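# Sweep lentils into scrap well, park sponge

## Task

Move every lentil off the counter into the scrap well without taking anything else off the counter. Afterwards the yellow sponge must rest wholly on open counter, clear of the well and not propped against any object. The robot must not be bearing most of the sponge's weight at the finish, and any result that stays in place only because the robot holds it does not count.

## Robot and tools

Robot: a single Kinova Gen3 arm with seven joints and a Robotiq 2F-85 two-finger gripper. Scene frame: origin on the table surface directly beneath the arm base, +z up, +y to the left when facing along +x. The base may be slightly tilted relative to the table. Cameras: cam_head_left, cam_head_right, cam_high, cam_low and cam_wrist, each 504x504 pixels, returned in that order after every call.

Joint order. Every row you send and every per-joint list in a result (Joint positions, Joint velocities, Joint targets) uses this order: wrist roll (joint_7), forearm roll (joint_5), upper arm roll (joint_3), shoulder (joint_2), waist (joint_1), wrist pitch (joint_6), elbow (joint_4). Forearm roll and wrist roll have their sign flipped compared with the URDF, both in commands and in readings; the stated ranges use URDF signs, so negate them for those two. Ranges in radians: waist, upper arm roll, forearm roll, wrist roll -69.115 to 69.115; shoulder -2.250 to 2.250; elbow -2.580 to 2.580; wrist pitch -2.100 to 2.100. A target more than 0.013 rad beyond a range end (and farther out than the current angle) is refused; targets past the real end get clipped and the result reports "joint sent to its limit".

A row is 9 numbers: the seven absolute joint angles (rad) in the order above, then gripper position and gripper speed, both in [-1, 1]. Position +1 is fully open (85 mm), 0 is about 41 mm, about -0.8 brings the pads together, and -1 closes until blocked. Speed sets finger travel rate: about 20 mm/s at -1, 85 at 0, 150 at +1. Optionally append 7 stiffness scales (0 to 1, same joint order) that multiply each joint's position gain and persist until changed.

Tools:
- execute_actions(actions): a list of actions; each action is a list of up to 15 rows, one per 1/30 s control step. If fewer than 15 rows are given, the final row is repeated for the rest. Rows are absolute joint targets, not offsets. An empty list just returns state and images.
- move(target, speed, blocking): one 9+ number row as the absolute goal. speed is the peak rate in rad/s of the joint with the longest travel (0.01 to 2, default 0.5). All joints finish together, so the gripper traces a curve, and the move does not avoid obstacles. Duration is clamped to 0.5 to 10 s. Gripper numbers apply immediately. With blocking=false you get a result after 0.5 s; call wait or stop before sending anything else. The result adds a "move:" line: outcome (done, off_target, moving, held, fault), limits=held or none, and the joint farthest from its target.
- wait(seconds): 0 to 10 s, holding the last command; returns early if a running move finishes.
- stop(): brakes a running move; the fingers keep going.
- zoom_image(camera, region): region [x0, y0, x1, y1] in pixels, at most 504 by 504, top-left is (0, 0).
- read_manual(section): licence texts only.
- finished_scene(scene): ends the current scene, passing its number; irreversible, reports success.

Motion limits. Each step, the commanded angle is kept within a lead of the measured angle (0.304 rad for waist, shoulder, upper arm roll, elbow; 0.266 for the three wrist joints), and targets that would shift the gripper over 70 mm from where it is are scaled back. So long moves take several actions; if a move is unfinished, resend the rest. To keep a joint still, resend its Joint targets value. "joint command not followed" means a clearance check changed targets; HELD in step readings marks held-back steps.

Gripping. Close with position -1 and keep sending it. For a gentle grip, open, then close to slightly narrower than the object. Release by sending a width larger than the object. position_measured_pct is about 50 - 50 x position: 0 open; stopping below about 90 means something is held; about 90 or more means the pads met. Fingertips extend roughly 13 mm farther from the wrist as they close, so leave that clearance above the counter. Grip force is set by the arm (roughly 190 to 235 N per pad).

Hazards. Contact torque at a joint's load limit (48.6 N m for the first four, 30.6 N m for the wrist joints, held weight included) triggers a 10 s stop and skips the rest of the call. Motors heat while holding loads: MOTOR HOT appears at 60 °C, and at 75 °C an OVER-TEMPERATURE FAULT lets the arm sag. Faster moves and targets set deeper past a contact hit and press harder; an arm blocked by an object keeps pushing until commanded otherwise. Occasional disturbances may tug a held item or nudge loose ones. Do not let anything fall or be knocked off the table, and avoid drops, slams and forceful pushes. Before finishing, open the gripper and move clear so the sponge rests on its own; the robot holds its last command while you think.

Each tool is called after "Call:" by a JSON object that holds its "op" and its "data", one argument or row to a line.

## Session

Call:
{"op": "execute_actions", "data": {
  "actions": []
}}

Scene clock: 0.00 s.
position_measured_pct=0.0
Joint names: [wrist roll, forearm roll, upper arm roll, shoulder, waist, wrist pitch, elbow]
Joint positions: [-4.024 -0.384 -0.297  0.467 -0.34   1.584  2.246]
Joint velocities: [ 0.001 -0.    -0.    -0.    -0.    -0.    -0.   ]
Motor temperatures (°C, as the motors report them): [34 37 26 30 32 32 27]
Joint targets: [-4.024 -0.384 -0.297 0.467 -0.340 1.584 2.246]
Joint stiffness scale: [1. 1. 1. 1. 1. 1. 1.]

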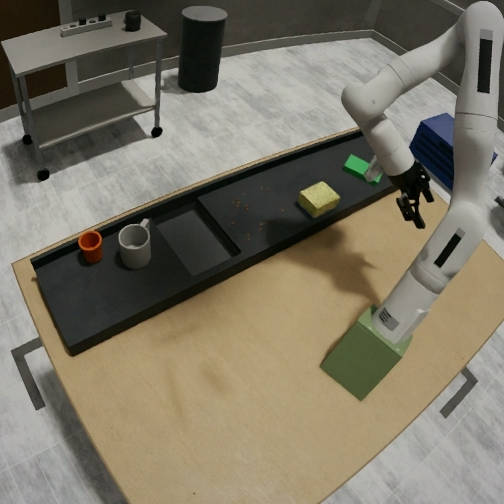

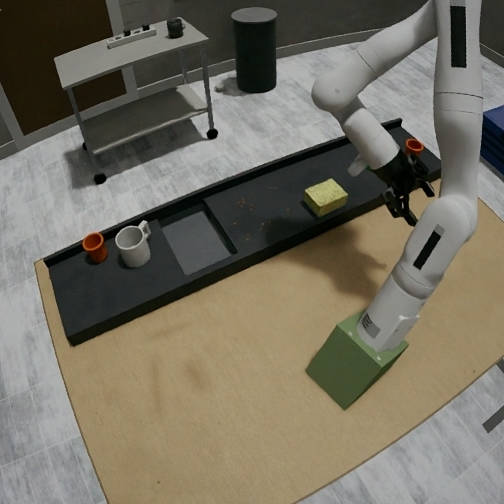

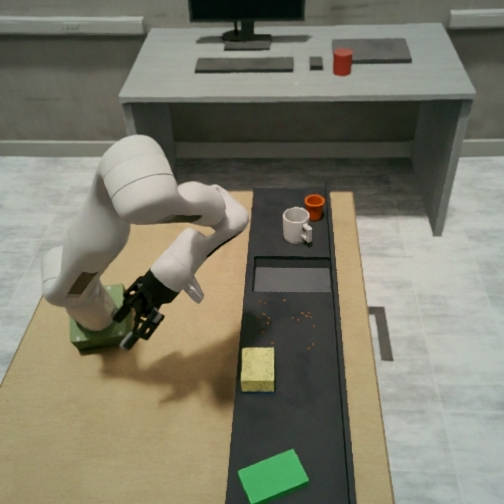

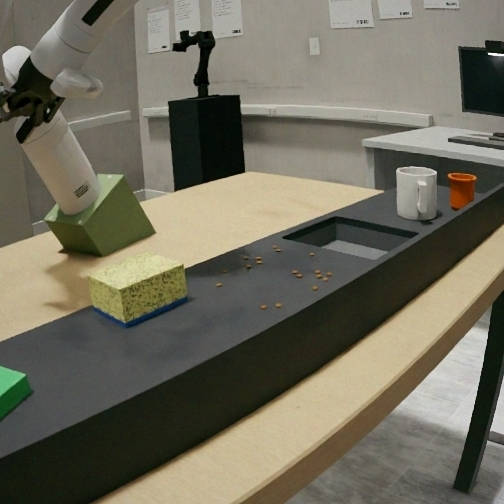

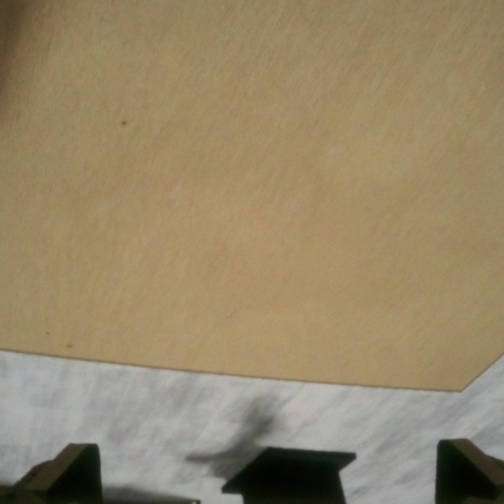

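Call:
{"op": "zoom_image", "data": {
  "camera": "cam_high",
  "region": [220,260,370,410]
}}

Region (220, 260, 370, 410) of cam_high's 504x504 image, scaled by 3.360, with more detail than that image has.

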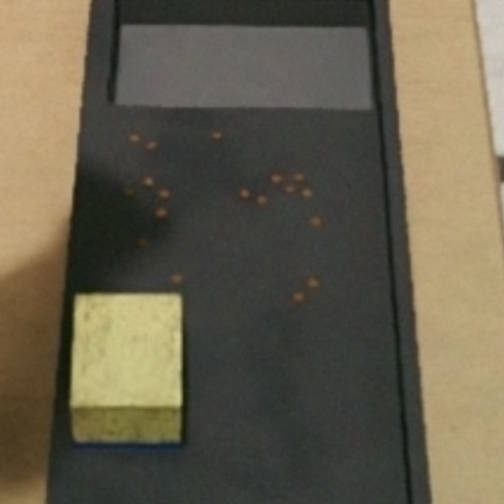

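Call:
{"op": "move", "data": {
  "target": [-2.474,-0.682,0,0.33,-0.309,0.723,2.143,1,0],
  "speed": 0.7
}}

Scene clock: 3.70 s.
position_measured_pct=0.0
Joint names: [wrist roll, forearm roll, upper arm roll, shoulder, waist, wrist pitch, elbow]
Joint positions: [-2.484 -0.677 -0.002  0.334 -0.313  0.729  2.147]
Joint velocities: [ 0.001  0.     0.    -0.003  0.001 -0.     0.   ]
Motor temperatures (°C, as the motors report them): [34 37 26 30 32 32 27]
Joint targets: [-2.474 -0.682 0.000 0.330 -0.309 0.723 2.143]
Joint stiffness scale: [1. 1. 1. 1. 1. 1. 1.]
move: done; limits=none; farthest joint: the wrist roll, 0.010 radians from its target (1.550 radians at the start)

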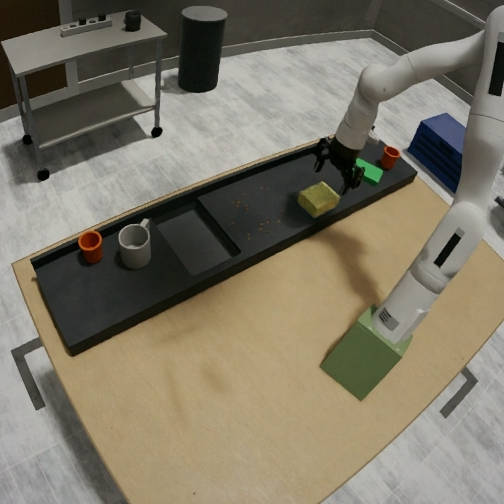

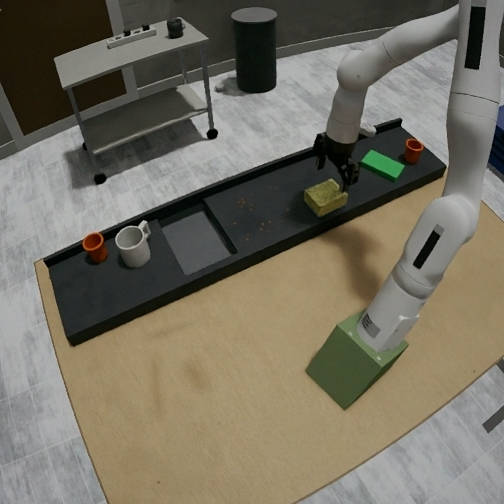

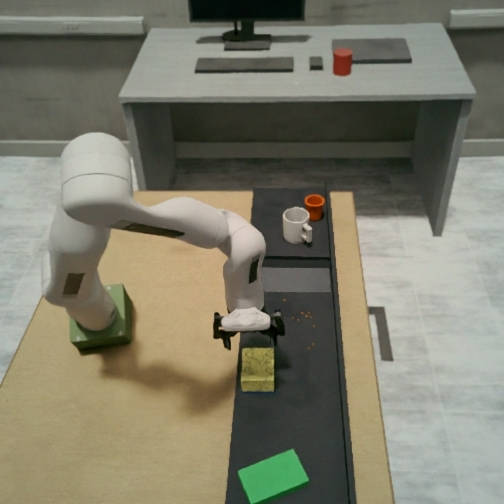

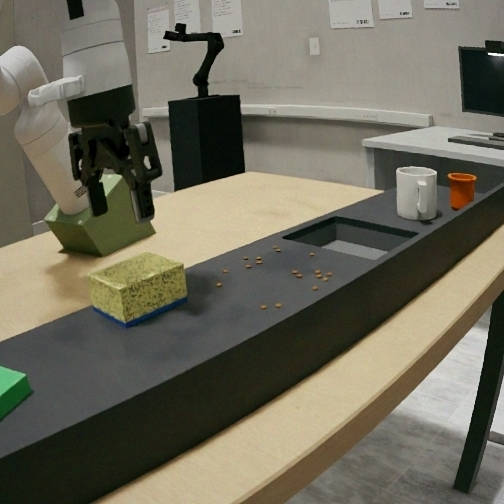

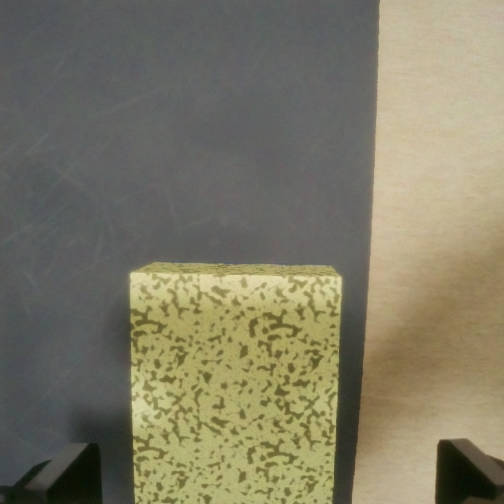

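Call:
{"op": "move", "data": {
  "target": [-2.26,-0.94,0,0.539,-0.233,0.533,2.169,1,0],
  "speed": 0.2
}}

Call:
{"op": "zoom_image", "data": {
  "camera": "cam_low",
  "region": [40,180,240,350]
}}

Scene clock: 5.87 s.
position_measured_pct=0.0
Joint names: [wrist roll, forearm roll, upper arm roll, shoulder, waist, wrist pitch, elbow]
Joint positions: [-2.27  -0.935 -0.002  0.535 -0.237  0.539  2.165]
Joint velocities: [-0.001 -0.    -0.     0.003  0.001 -0.     0.   ]
Motor temperatures (°C, as the motors report them): [34 37 26 30 32 32 27]
Joint targets: [-2.260 -0.940 0.000 0.539 -0.233 0.533 2.169]
Joint stiffness scale: [1. 1. 1. 1. 1. 1. 1.]
move: done; limits=none; farthest joint: the wrist roll, 0.010 radians from its target (0.224 radians at the start)

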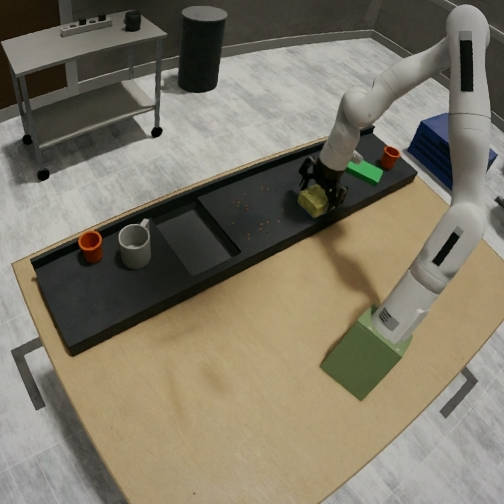

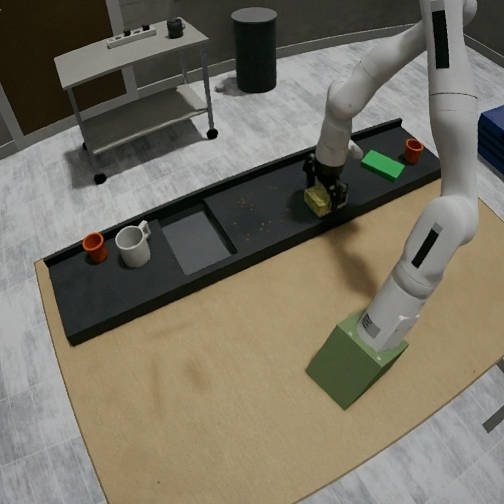

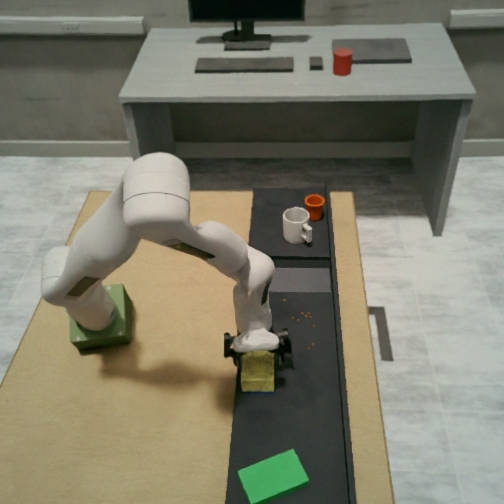

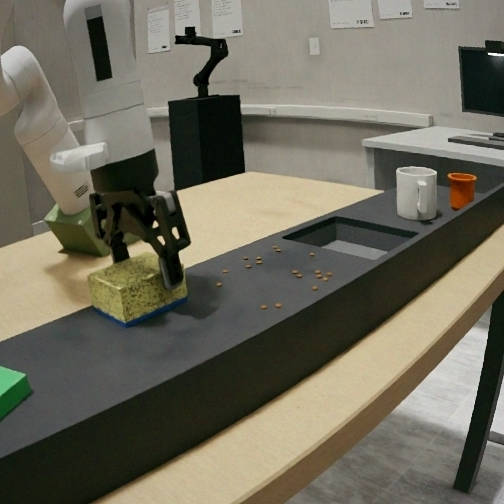

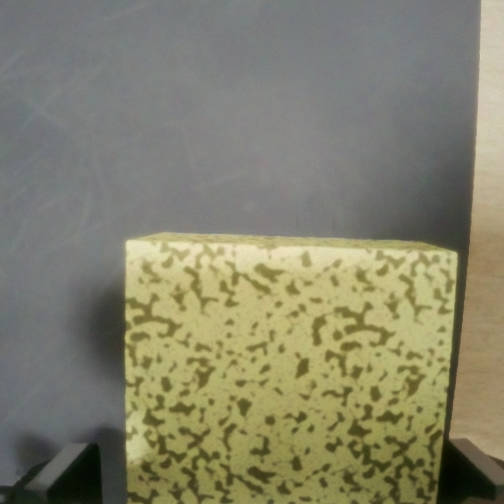

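Region (40, 180, 240, 350) of cam_low's 504x504 image, scaled by 2.520, with more detail than that image has; it fills the top 428 rows of this view, and the rest is white.

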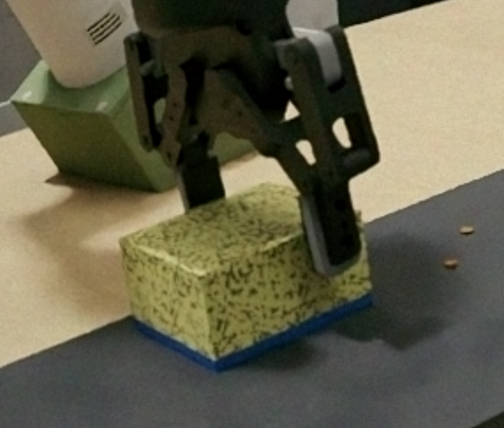

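Call:
{"op": "move", "data": {
  "target": [-2.26,-0.94,0,0.539,-0.233,0.533,2.169,0.33,0]
}}

Call:
{"op": "move", "data": {
  "target": [-2.33,-0.85,0,0.47,-0.26,0.596,2.16,0.33,0],
  "speed": 0.2
}}

Call:
{"op": "move", "data": {
  "target": [-0.90,-0.748,0,0.518,-0.244,0.66,1.996,0.33,0],
  "speed": 0.8
}}

Call:
{"op": "move", "data": {
  "target": [-0.85,-0.803,0,0.573,-0.222,0.617,1.996,0.33,0],
  "speed": 0.08
}}

Call:
{"op": "zoom_image", "data": {
  "camera": "cam_high",
  "region": [220,260,370,410]
}}

Call:
{"op": "zoom_image", "data": {
  "camera": "cam_low",
  "region": [80,200,280,360]
}}

Scene clock: 7.20 s.
position_measured_pct=33.3
Joint names: [wrist roll, forearm roll, upper arm roll, shoulder, waist, wrist pitch, elbow]
Joint positions: [-2.27  -0.935 -0.002  0.535 -0.237  0.539  2.165]
Joint velocities: [ 0.  0. -0. -0. -0. -0. -0.]
Motor temperatures (°C, as the motors report them): [34 37 26 30 32 32 27]
Joint targets: [-2.260 -0.940 0.000 0.539 -0.233 0.533 2.169]
Joint stiffness scale: [1. 1. 1. 1. 1. 1. 1.]
move: done; limits=none; farthest joint: the wrist roll, 0.010 radians from its target (0.010 radians at the start)

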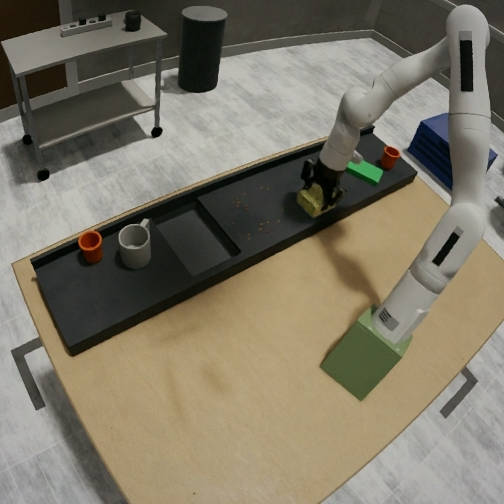

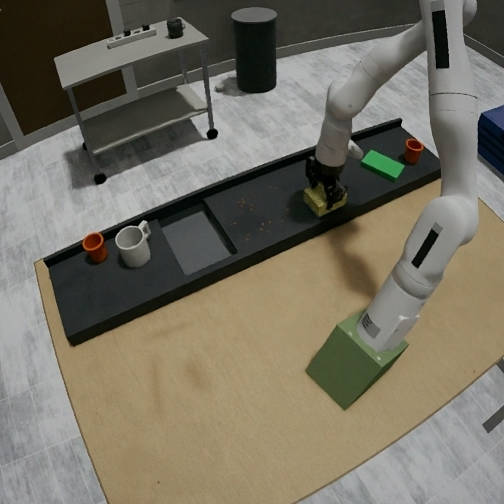

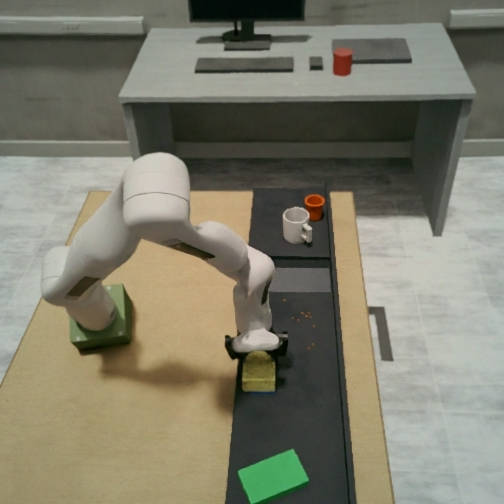

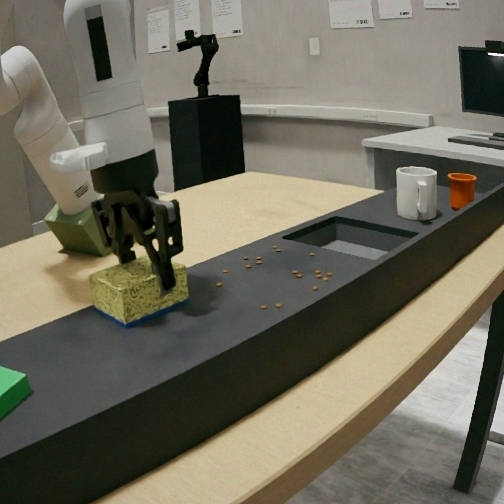

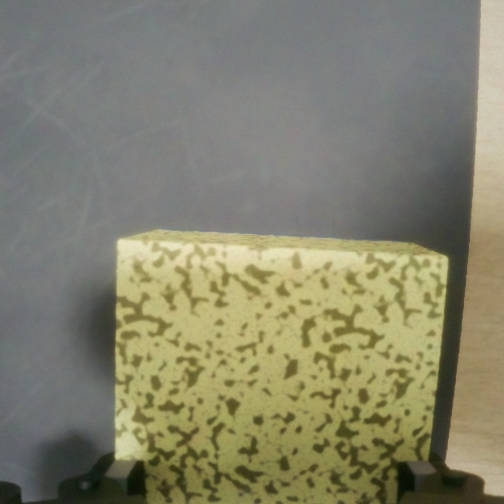

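Scene clock: 8.13 s.
position_measured_pct=33.3
Joint names: [wrist roll, forearm roll, upper arm roll, shoulder, waist, wrist pitch, elbow]
Joint positions: [-2.32  -0.855 -0.002  0.474 -0.256  0.59   2.164]
Joint velocities: [ 0.    -0.     0.    -0.002 -0.001  0.     0.001]
Motor temperatures (°C, as the motors report them): [34 37 26 30 32 32 27]
Joint targets: [-2.330 -0.850 0.000 0.470 -0.260 0.596 2.160]
Joint stiffness scale: [1. 1. 1. 1. 1. 1. 1.]
move: done; limits=none; farthest joint: the wrist roll, 0.010 radians from its target (0.060 radians at the start)

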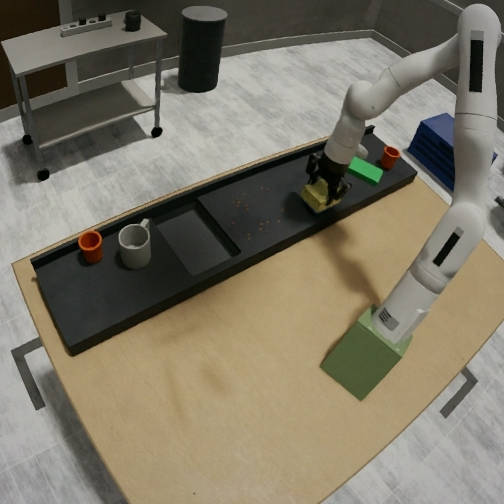

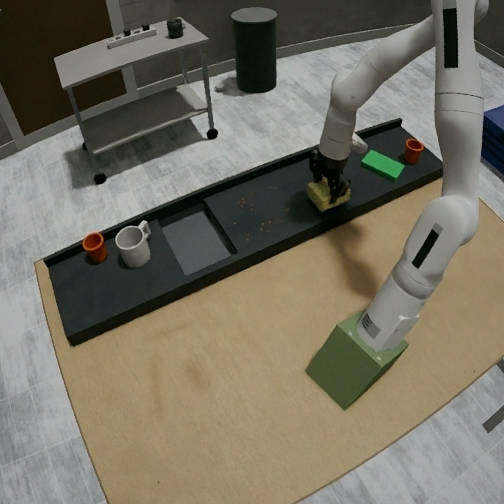

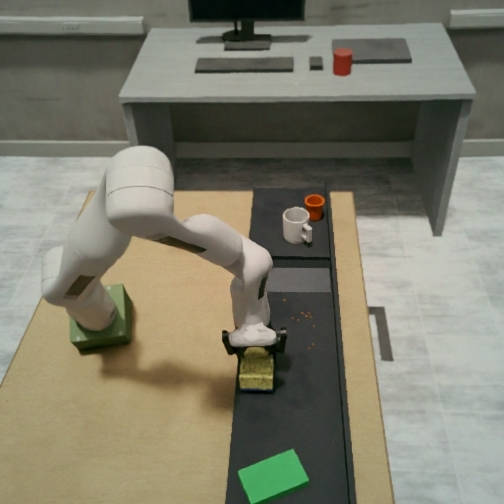

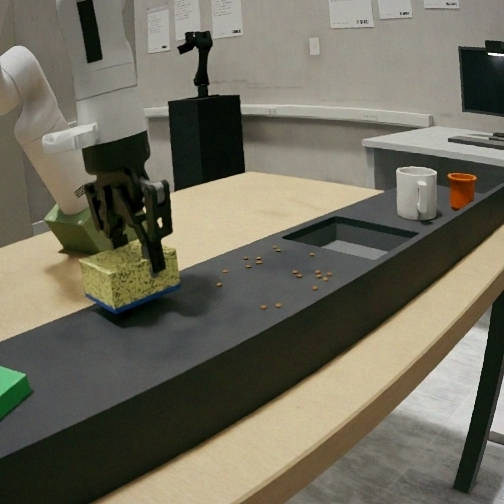

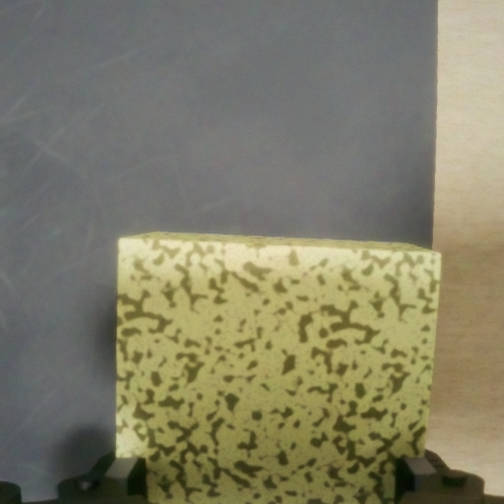

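Scene clock: 10.43 s.
position_measured_pct=33.3
Joint names: [wrist roll, forearm roll, upper arm roll, shoulder, waist, wrist pitch, elbow]
Joint positions: [-0.91  -0.753 -0.002  0.514 -0.248  0.654  2.   ]
Joint velocities: [-0.  0.  0.  0.  0.  0. -0.]
Motor temperatures (°C, as the motors report them): [34 37 26 30 32 32 27]
Joint targets: [-0.900 -0.748 0.000 0.518 -0.244 0.660 1.996]
Joint stiffness scale: [1. 1. 1. 1. 1. 1. 1.]
move: done; limits=none; farthest joint: the wrist roll, 0.010 radians from its target (1.420 radians at the start)

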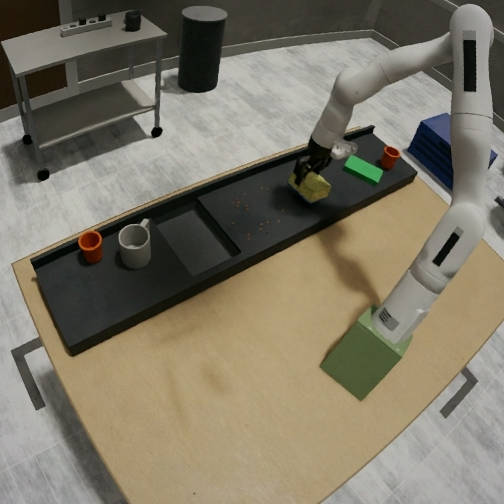

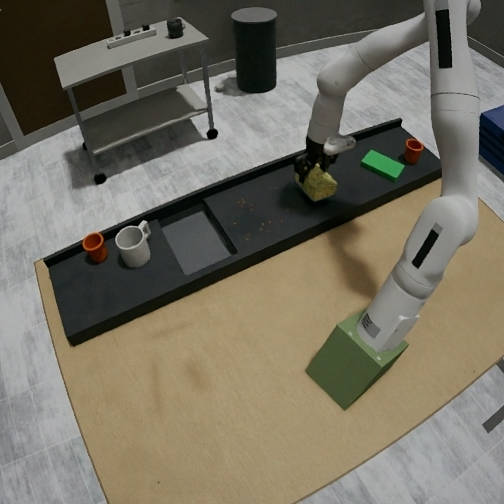

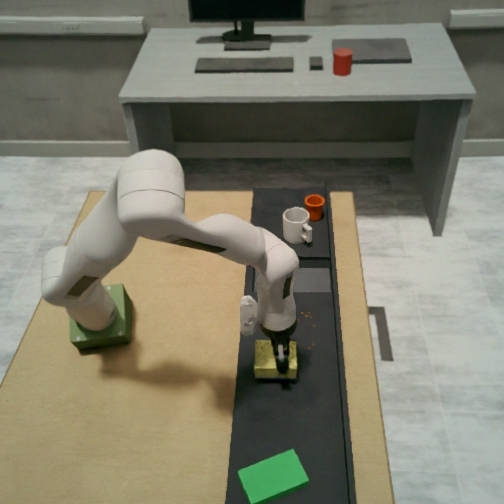

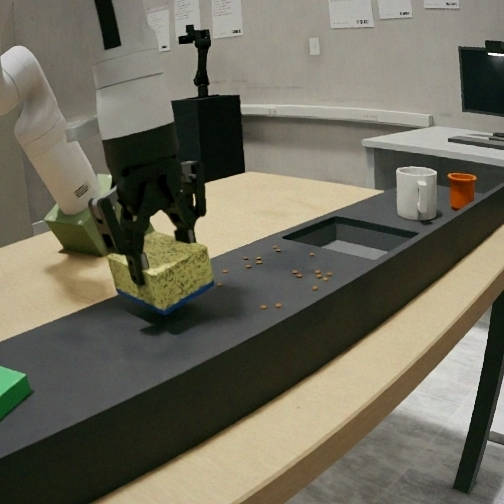

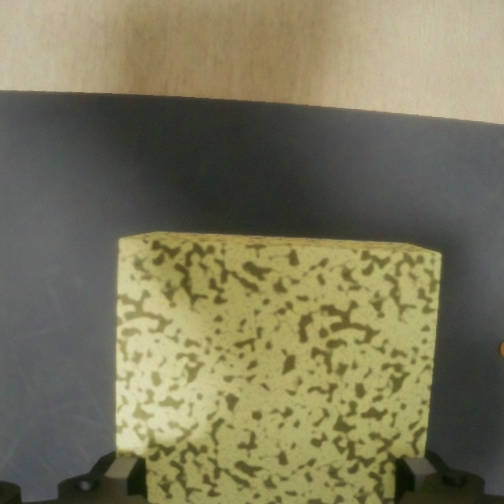

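Scene clock: 11.60 s.
position_measured_pct=33.3
Joint names: [wrist roll, forearm roll, upper arm roll, shoulder, waist, wrist pitch, elbow]
Joint positions: [-0.86  -0.798 -0.002  0.569 -0.226  0.623  2.   ]
Joint velocities: [ 0.001  0.    -0.     0.004  0.001 -0.    -0.   ]
Motor temperatures (°C, as the motors report them): [34 37 26 30 32 32 27]
Joint targets: [-0.850 -0.803 0.000 0.573 -0.222 0.617 1.996]
Joint stiffness scale: [1. 1. 1. 1. 1. 1. 1.]
move: done; limits=none; farthest joint: the wrist roll, 0.010 radians from its target (0.060 radians at the start)

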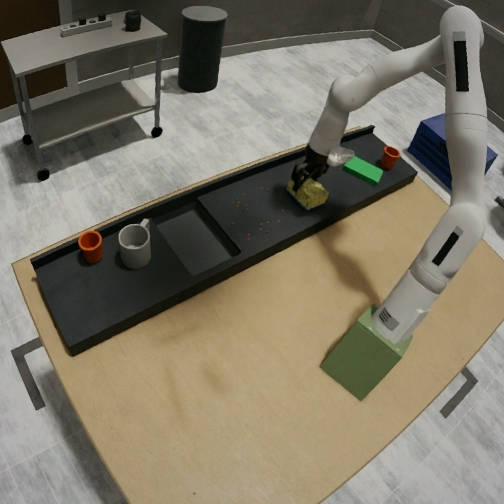

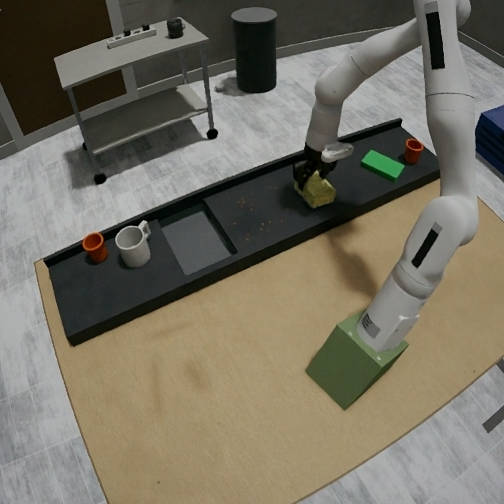

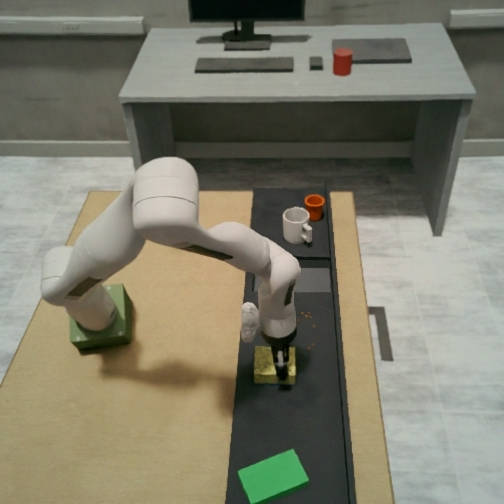

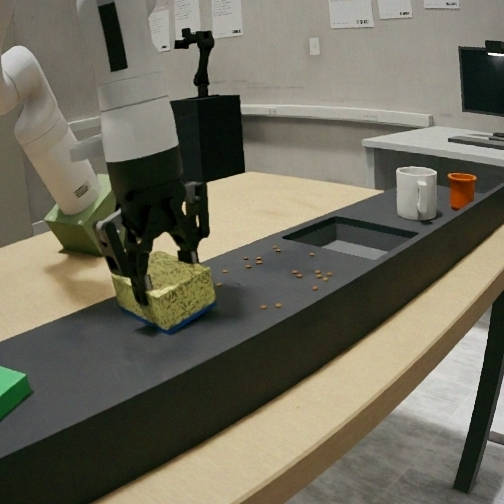

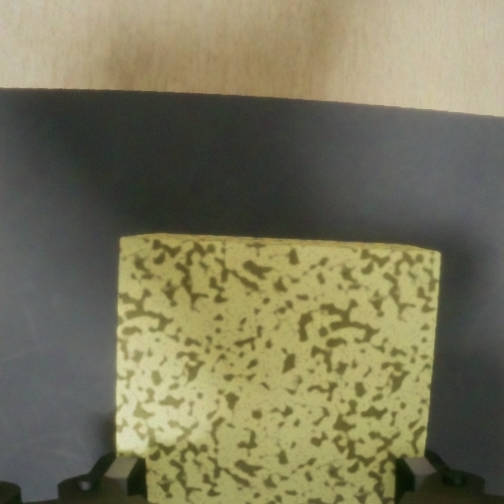

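Region (220, 260, 370, 410) of cam_high's 504x504 image, scaled by 3.360, with more detail than that image has.

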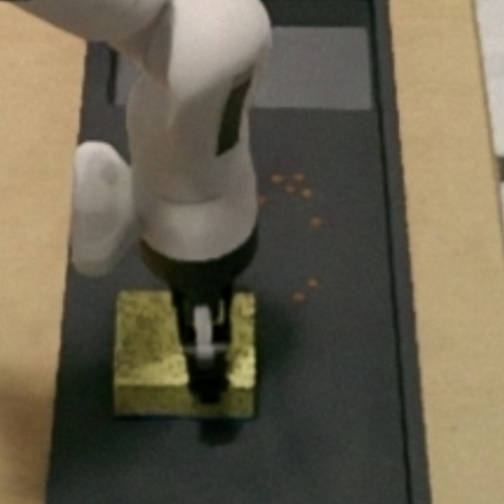

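Region (80, 200, 280, 360) of cam_low's 504x504 image, scaled by 2.520, with more detail than that image has; it fills the top 403 rows of this view, and the rest is white.

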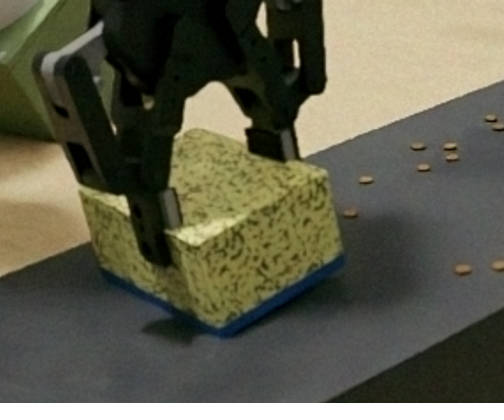

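Call:
{"op": "move", "data": {
  "target": [-0.845,-0.808,0,0.578,-0.22,0.613,1.996,0.68,0]
}}

Call:
{"op": "move", "data": {
  "target": [-0.565,-0.862,0,0.688,-0.425,0.586,2.024,0.54,0],
  "speed": 0.15
}}

Call:
{"op": "zoom_image", "data": {
  "camera": "cam_head_left",
  "region": [200,160,340,270]
}}

Scene clock: 12.77 s.
position_measured_pct=16.3
Joint names: [wrist roll, forearm roll, upper arm roll, shoulder, waist, wrist pitch, elbow]
Joint positions: [-0.855 -0.803 -0.002  0.574 -0.224  0.619  2.   ]
Joint velocities: [-0.    -0.     0.     0.002  0.001 -0.    -0.   ]
Motor temperatures (°C, as the motors report them): [34 37 26 30 32 32 27]
Joint targets: [-0.845 -0.808 0.000 0.578 -0.220 0.613 1.996]
Joint stiffness scale: [1. 1. 1. 1. 1. 1. 1.]
move: done; limits=none; farthest joint: the wrist roll, 0.010 radians from its target (0.015 radians at the start)

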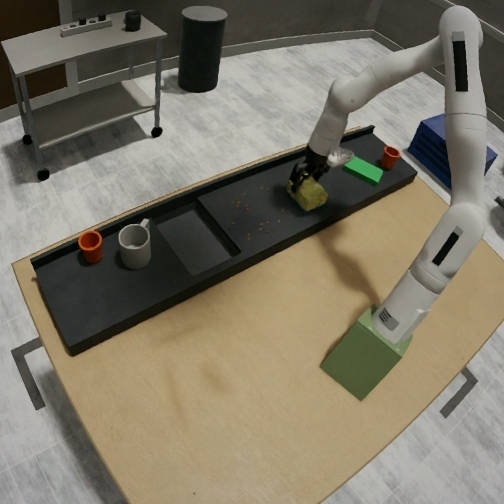

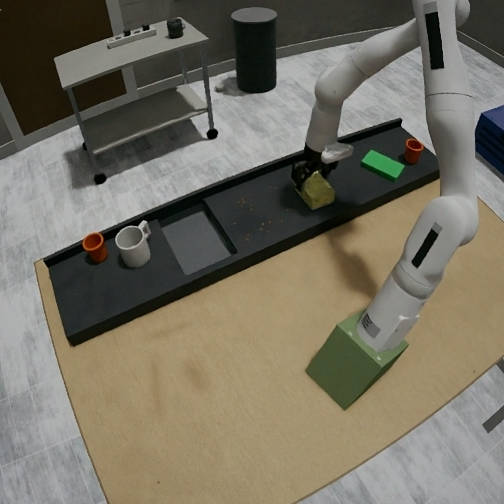

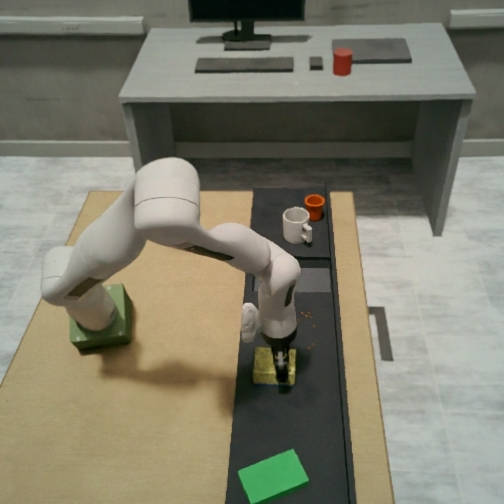

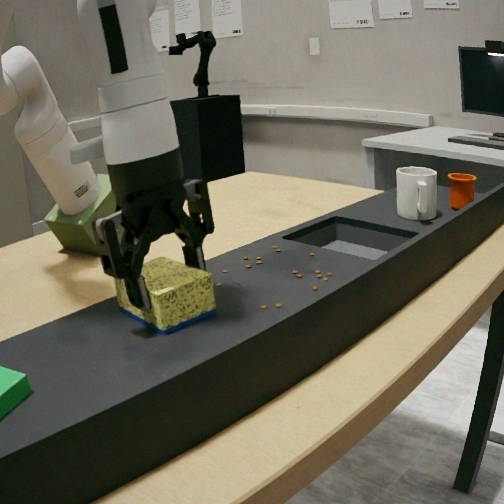

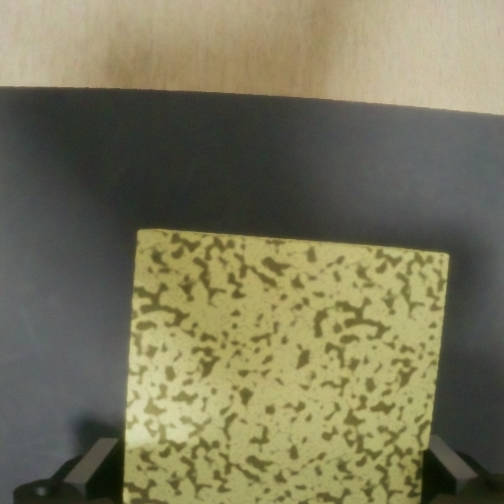

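Scene clock: 15.13 s.
position_measured_pct=23.0
Joint names: [wrist roll, forearm roll, upper arm roll, shoulder, waist, wrist pitch, elbow]
Joint positions: [-0.575 -0.857 -0.002  0.683 -0.421  0.592  2.02 ]
Joint velocities: [ 0.    -0.    -0.     0.001 -0.003  0.    -0.   ]
Motor temperatures (°C, as the motors report them): [34 37 26 30 32 32 27]
Joint targets: [-0.565 -0.862 0.000 0.688 -0.425 0.586 2.024]
Joint stiffness scale: [1. 1. 1. 1. 1. 1. 1.]
move: done; limits=none; farthest joint: the wrist roll, 0.010 radians from its target (0.290 radians at the start)

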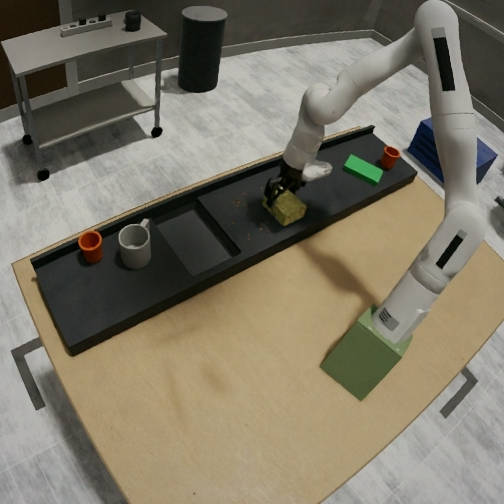

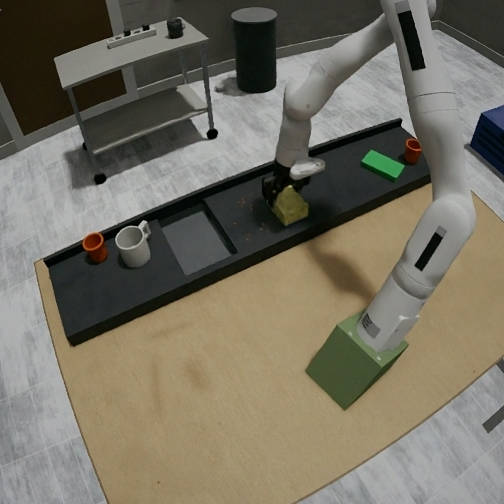

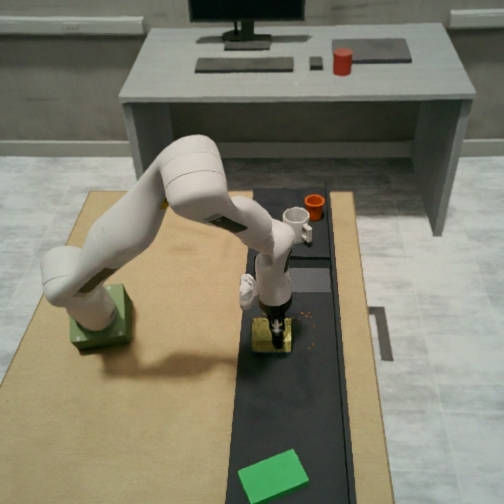

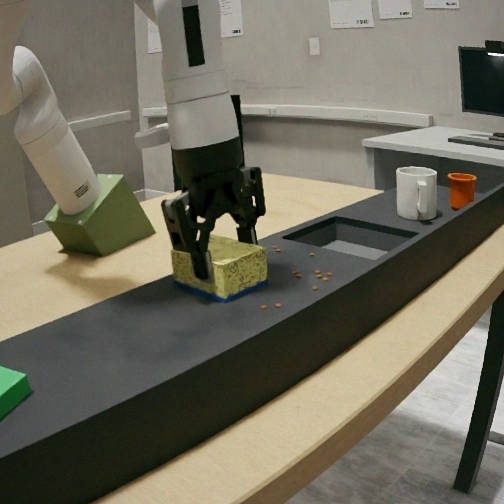

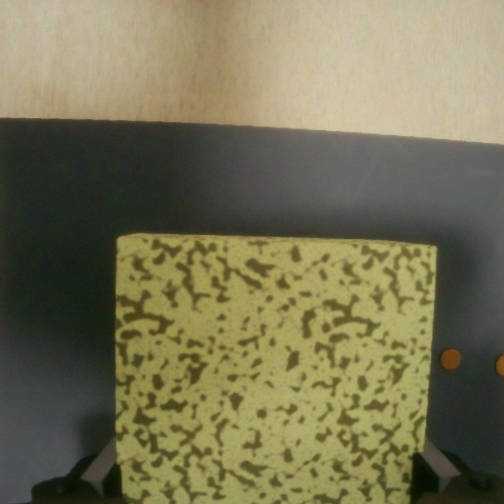

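Region (200, 160, 340, 270) of cam_head_left's 504x504 image, scaled by 3.600, with more detail than that image has; it fills the top 396 rows of this view, and the rest is white.

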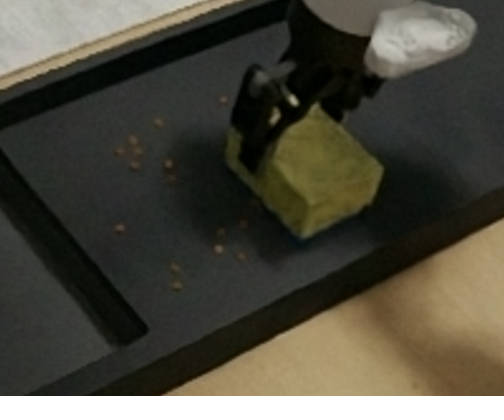

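Call:
{"op": "move", "data": {
  "target": [-0.41,-0.822,0,0.84,-0.621,0.6,1.933,0.56,0],
  "speed": 0.11
}}

Call:
{"op": "move", "data": {
  "target": [-0.348,-0.765,0,0.93,-0.716,0.628,1.848,0.56,0],
  "speed": 0.09
}}

Call:
{"op": "zoom_image", "data": {
  "camera": "cam_head_left",
  "region": [150,160,320,290]
}}

Scene clock: 17.60 s.
position_measured_pct=21.8
Joint names: [wrist roll, forearm roll, upper arm roll, shoulder, waist, wrist pitch, elbow]
Joint positions: [-0.42  -0.827 -0.002  0.835 -0.617  0.595  1.937]
Joint velocities: [-0.    -0.     0.     0.003 -0.003  0.001  0.   ]
Motor temperatures (°C, as the motors report them): [34 37 26 30 32 32 27]
Joint targets: [-0.410 -0.822 0.000 0.840 -0.621 0.600 1.933]
Joint stiffness scale: [1. 1. 1. 1. 1. 1. 1.]
move: done; limits=none; farthest joint: the wrist roll, 0.010 radians from its target (0.165 radians at the start)

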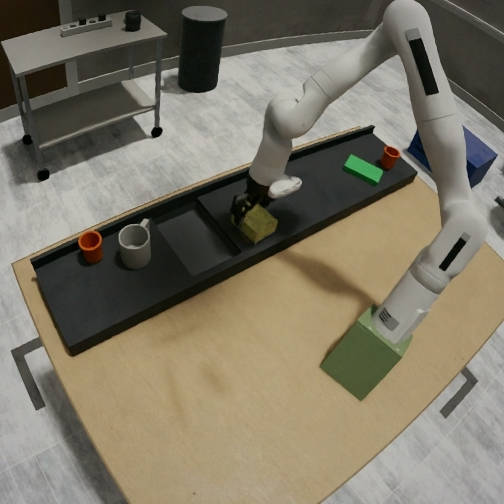

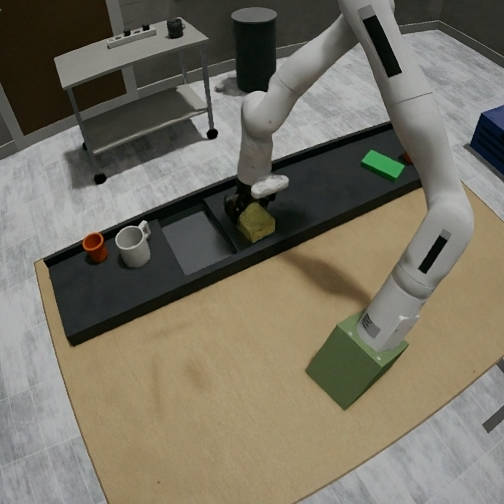

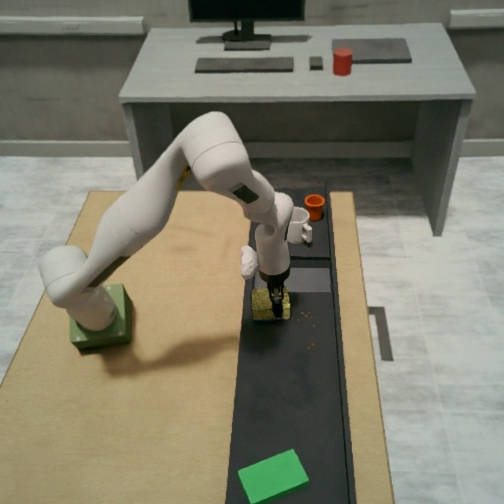

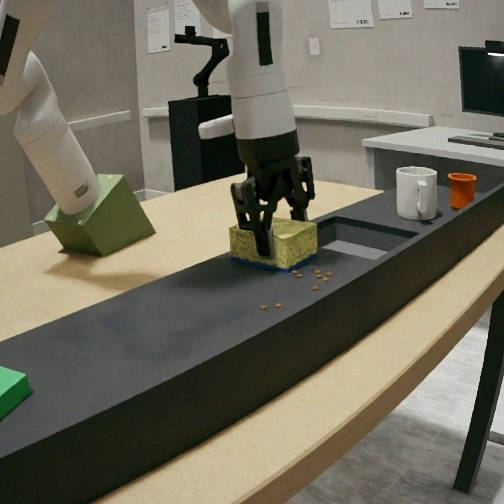

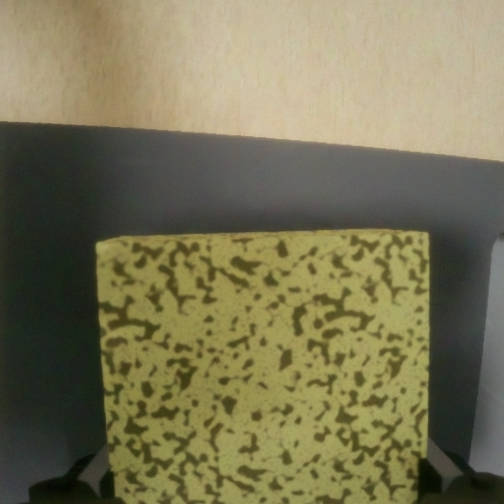

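Scene clock: 19.10 s.
position_measured_pct=21.8
Joint names: [wrist roll, forearm roll, upper arm roll, shoulder, waist, wrist pitch, elbow]
Joint positions: [-0.358 -0.77  -0.002  0.925 -0.712  0.623  1.852]
Joint velocities: [ 0.    -0.    -0.     0.003 -0.003  0.    -0.   ]
Motor temperatures (°C, as the motors report them): [34 37 26 30 32 32 27]
Joint targets: [-0.348 -0.765 0.000 0.930 -0.716 0.628 1.848]
Joint stiffness scale: [1. 1. 1. 1. 1. 1. 1.]
move: done; limits=none; farthest joint: the wrist roll, 0.010 radians from its target (0.072 radians at the start)

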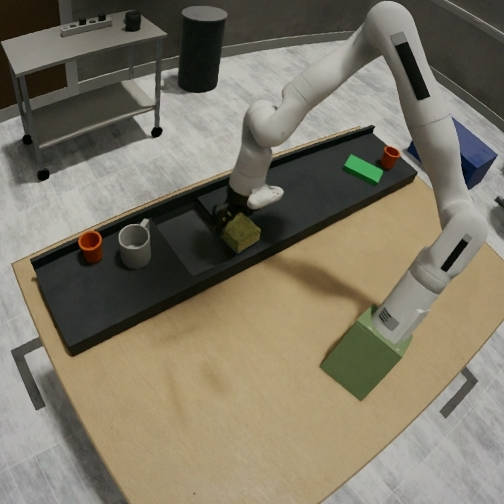

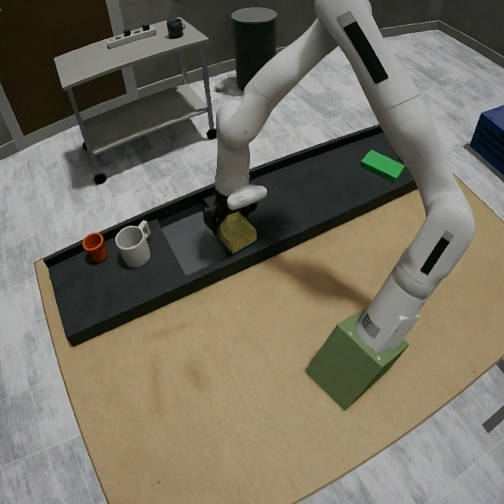

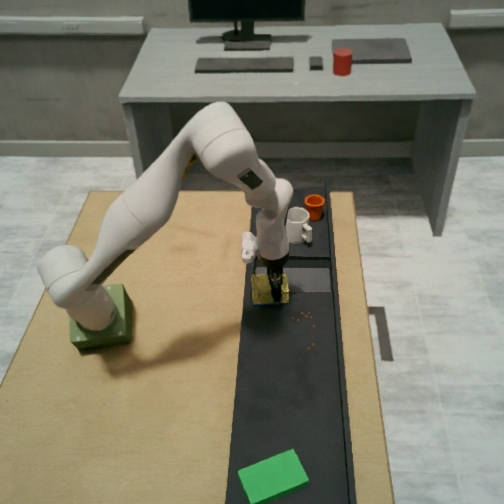

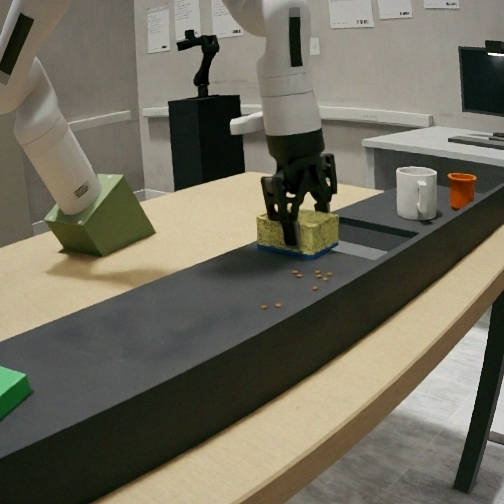

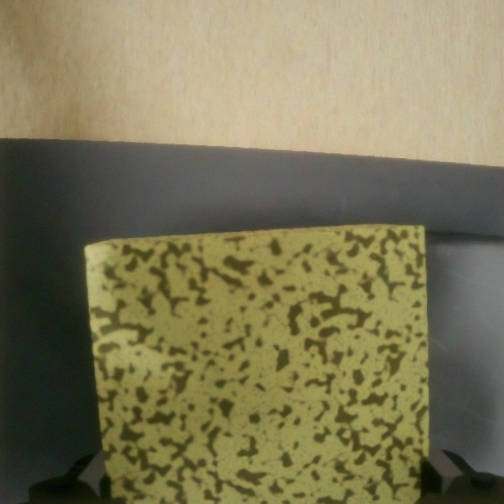

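Region (150, 160, 320, 290) of cam_head_left's 504x504 image, scaled by 2.965, with more detail than that image has; it fills the top 385 rows of this view, and the rest is white.

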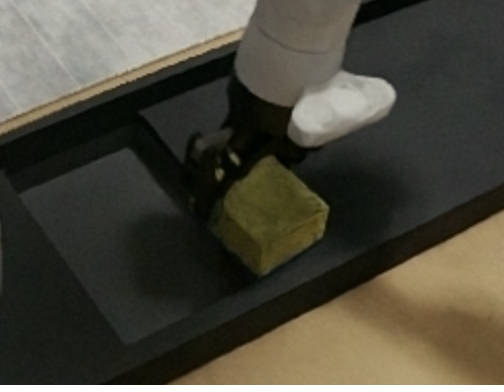

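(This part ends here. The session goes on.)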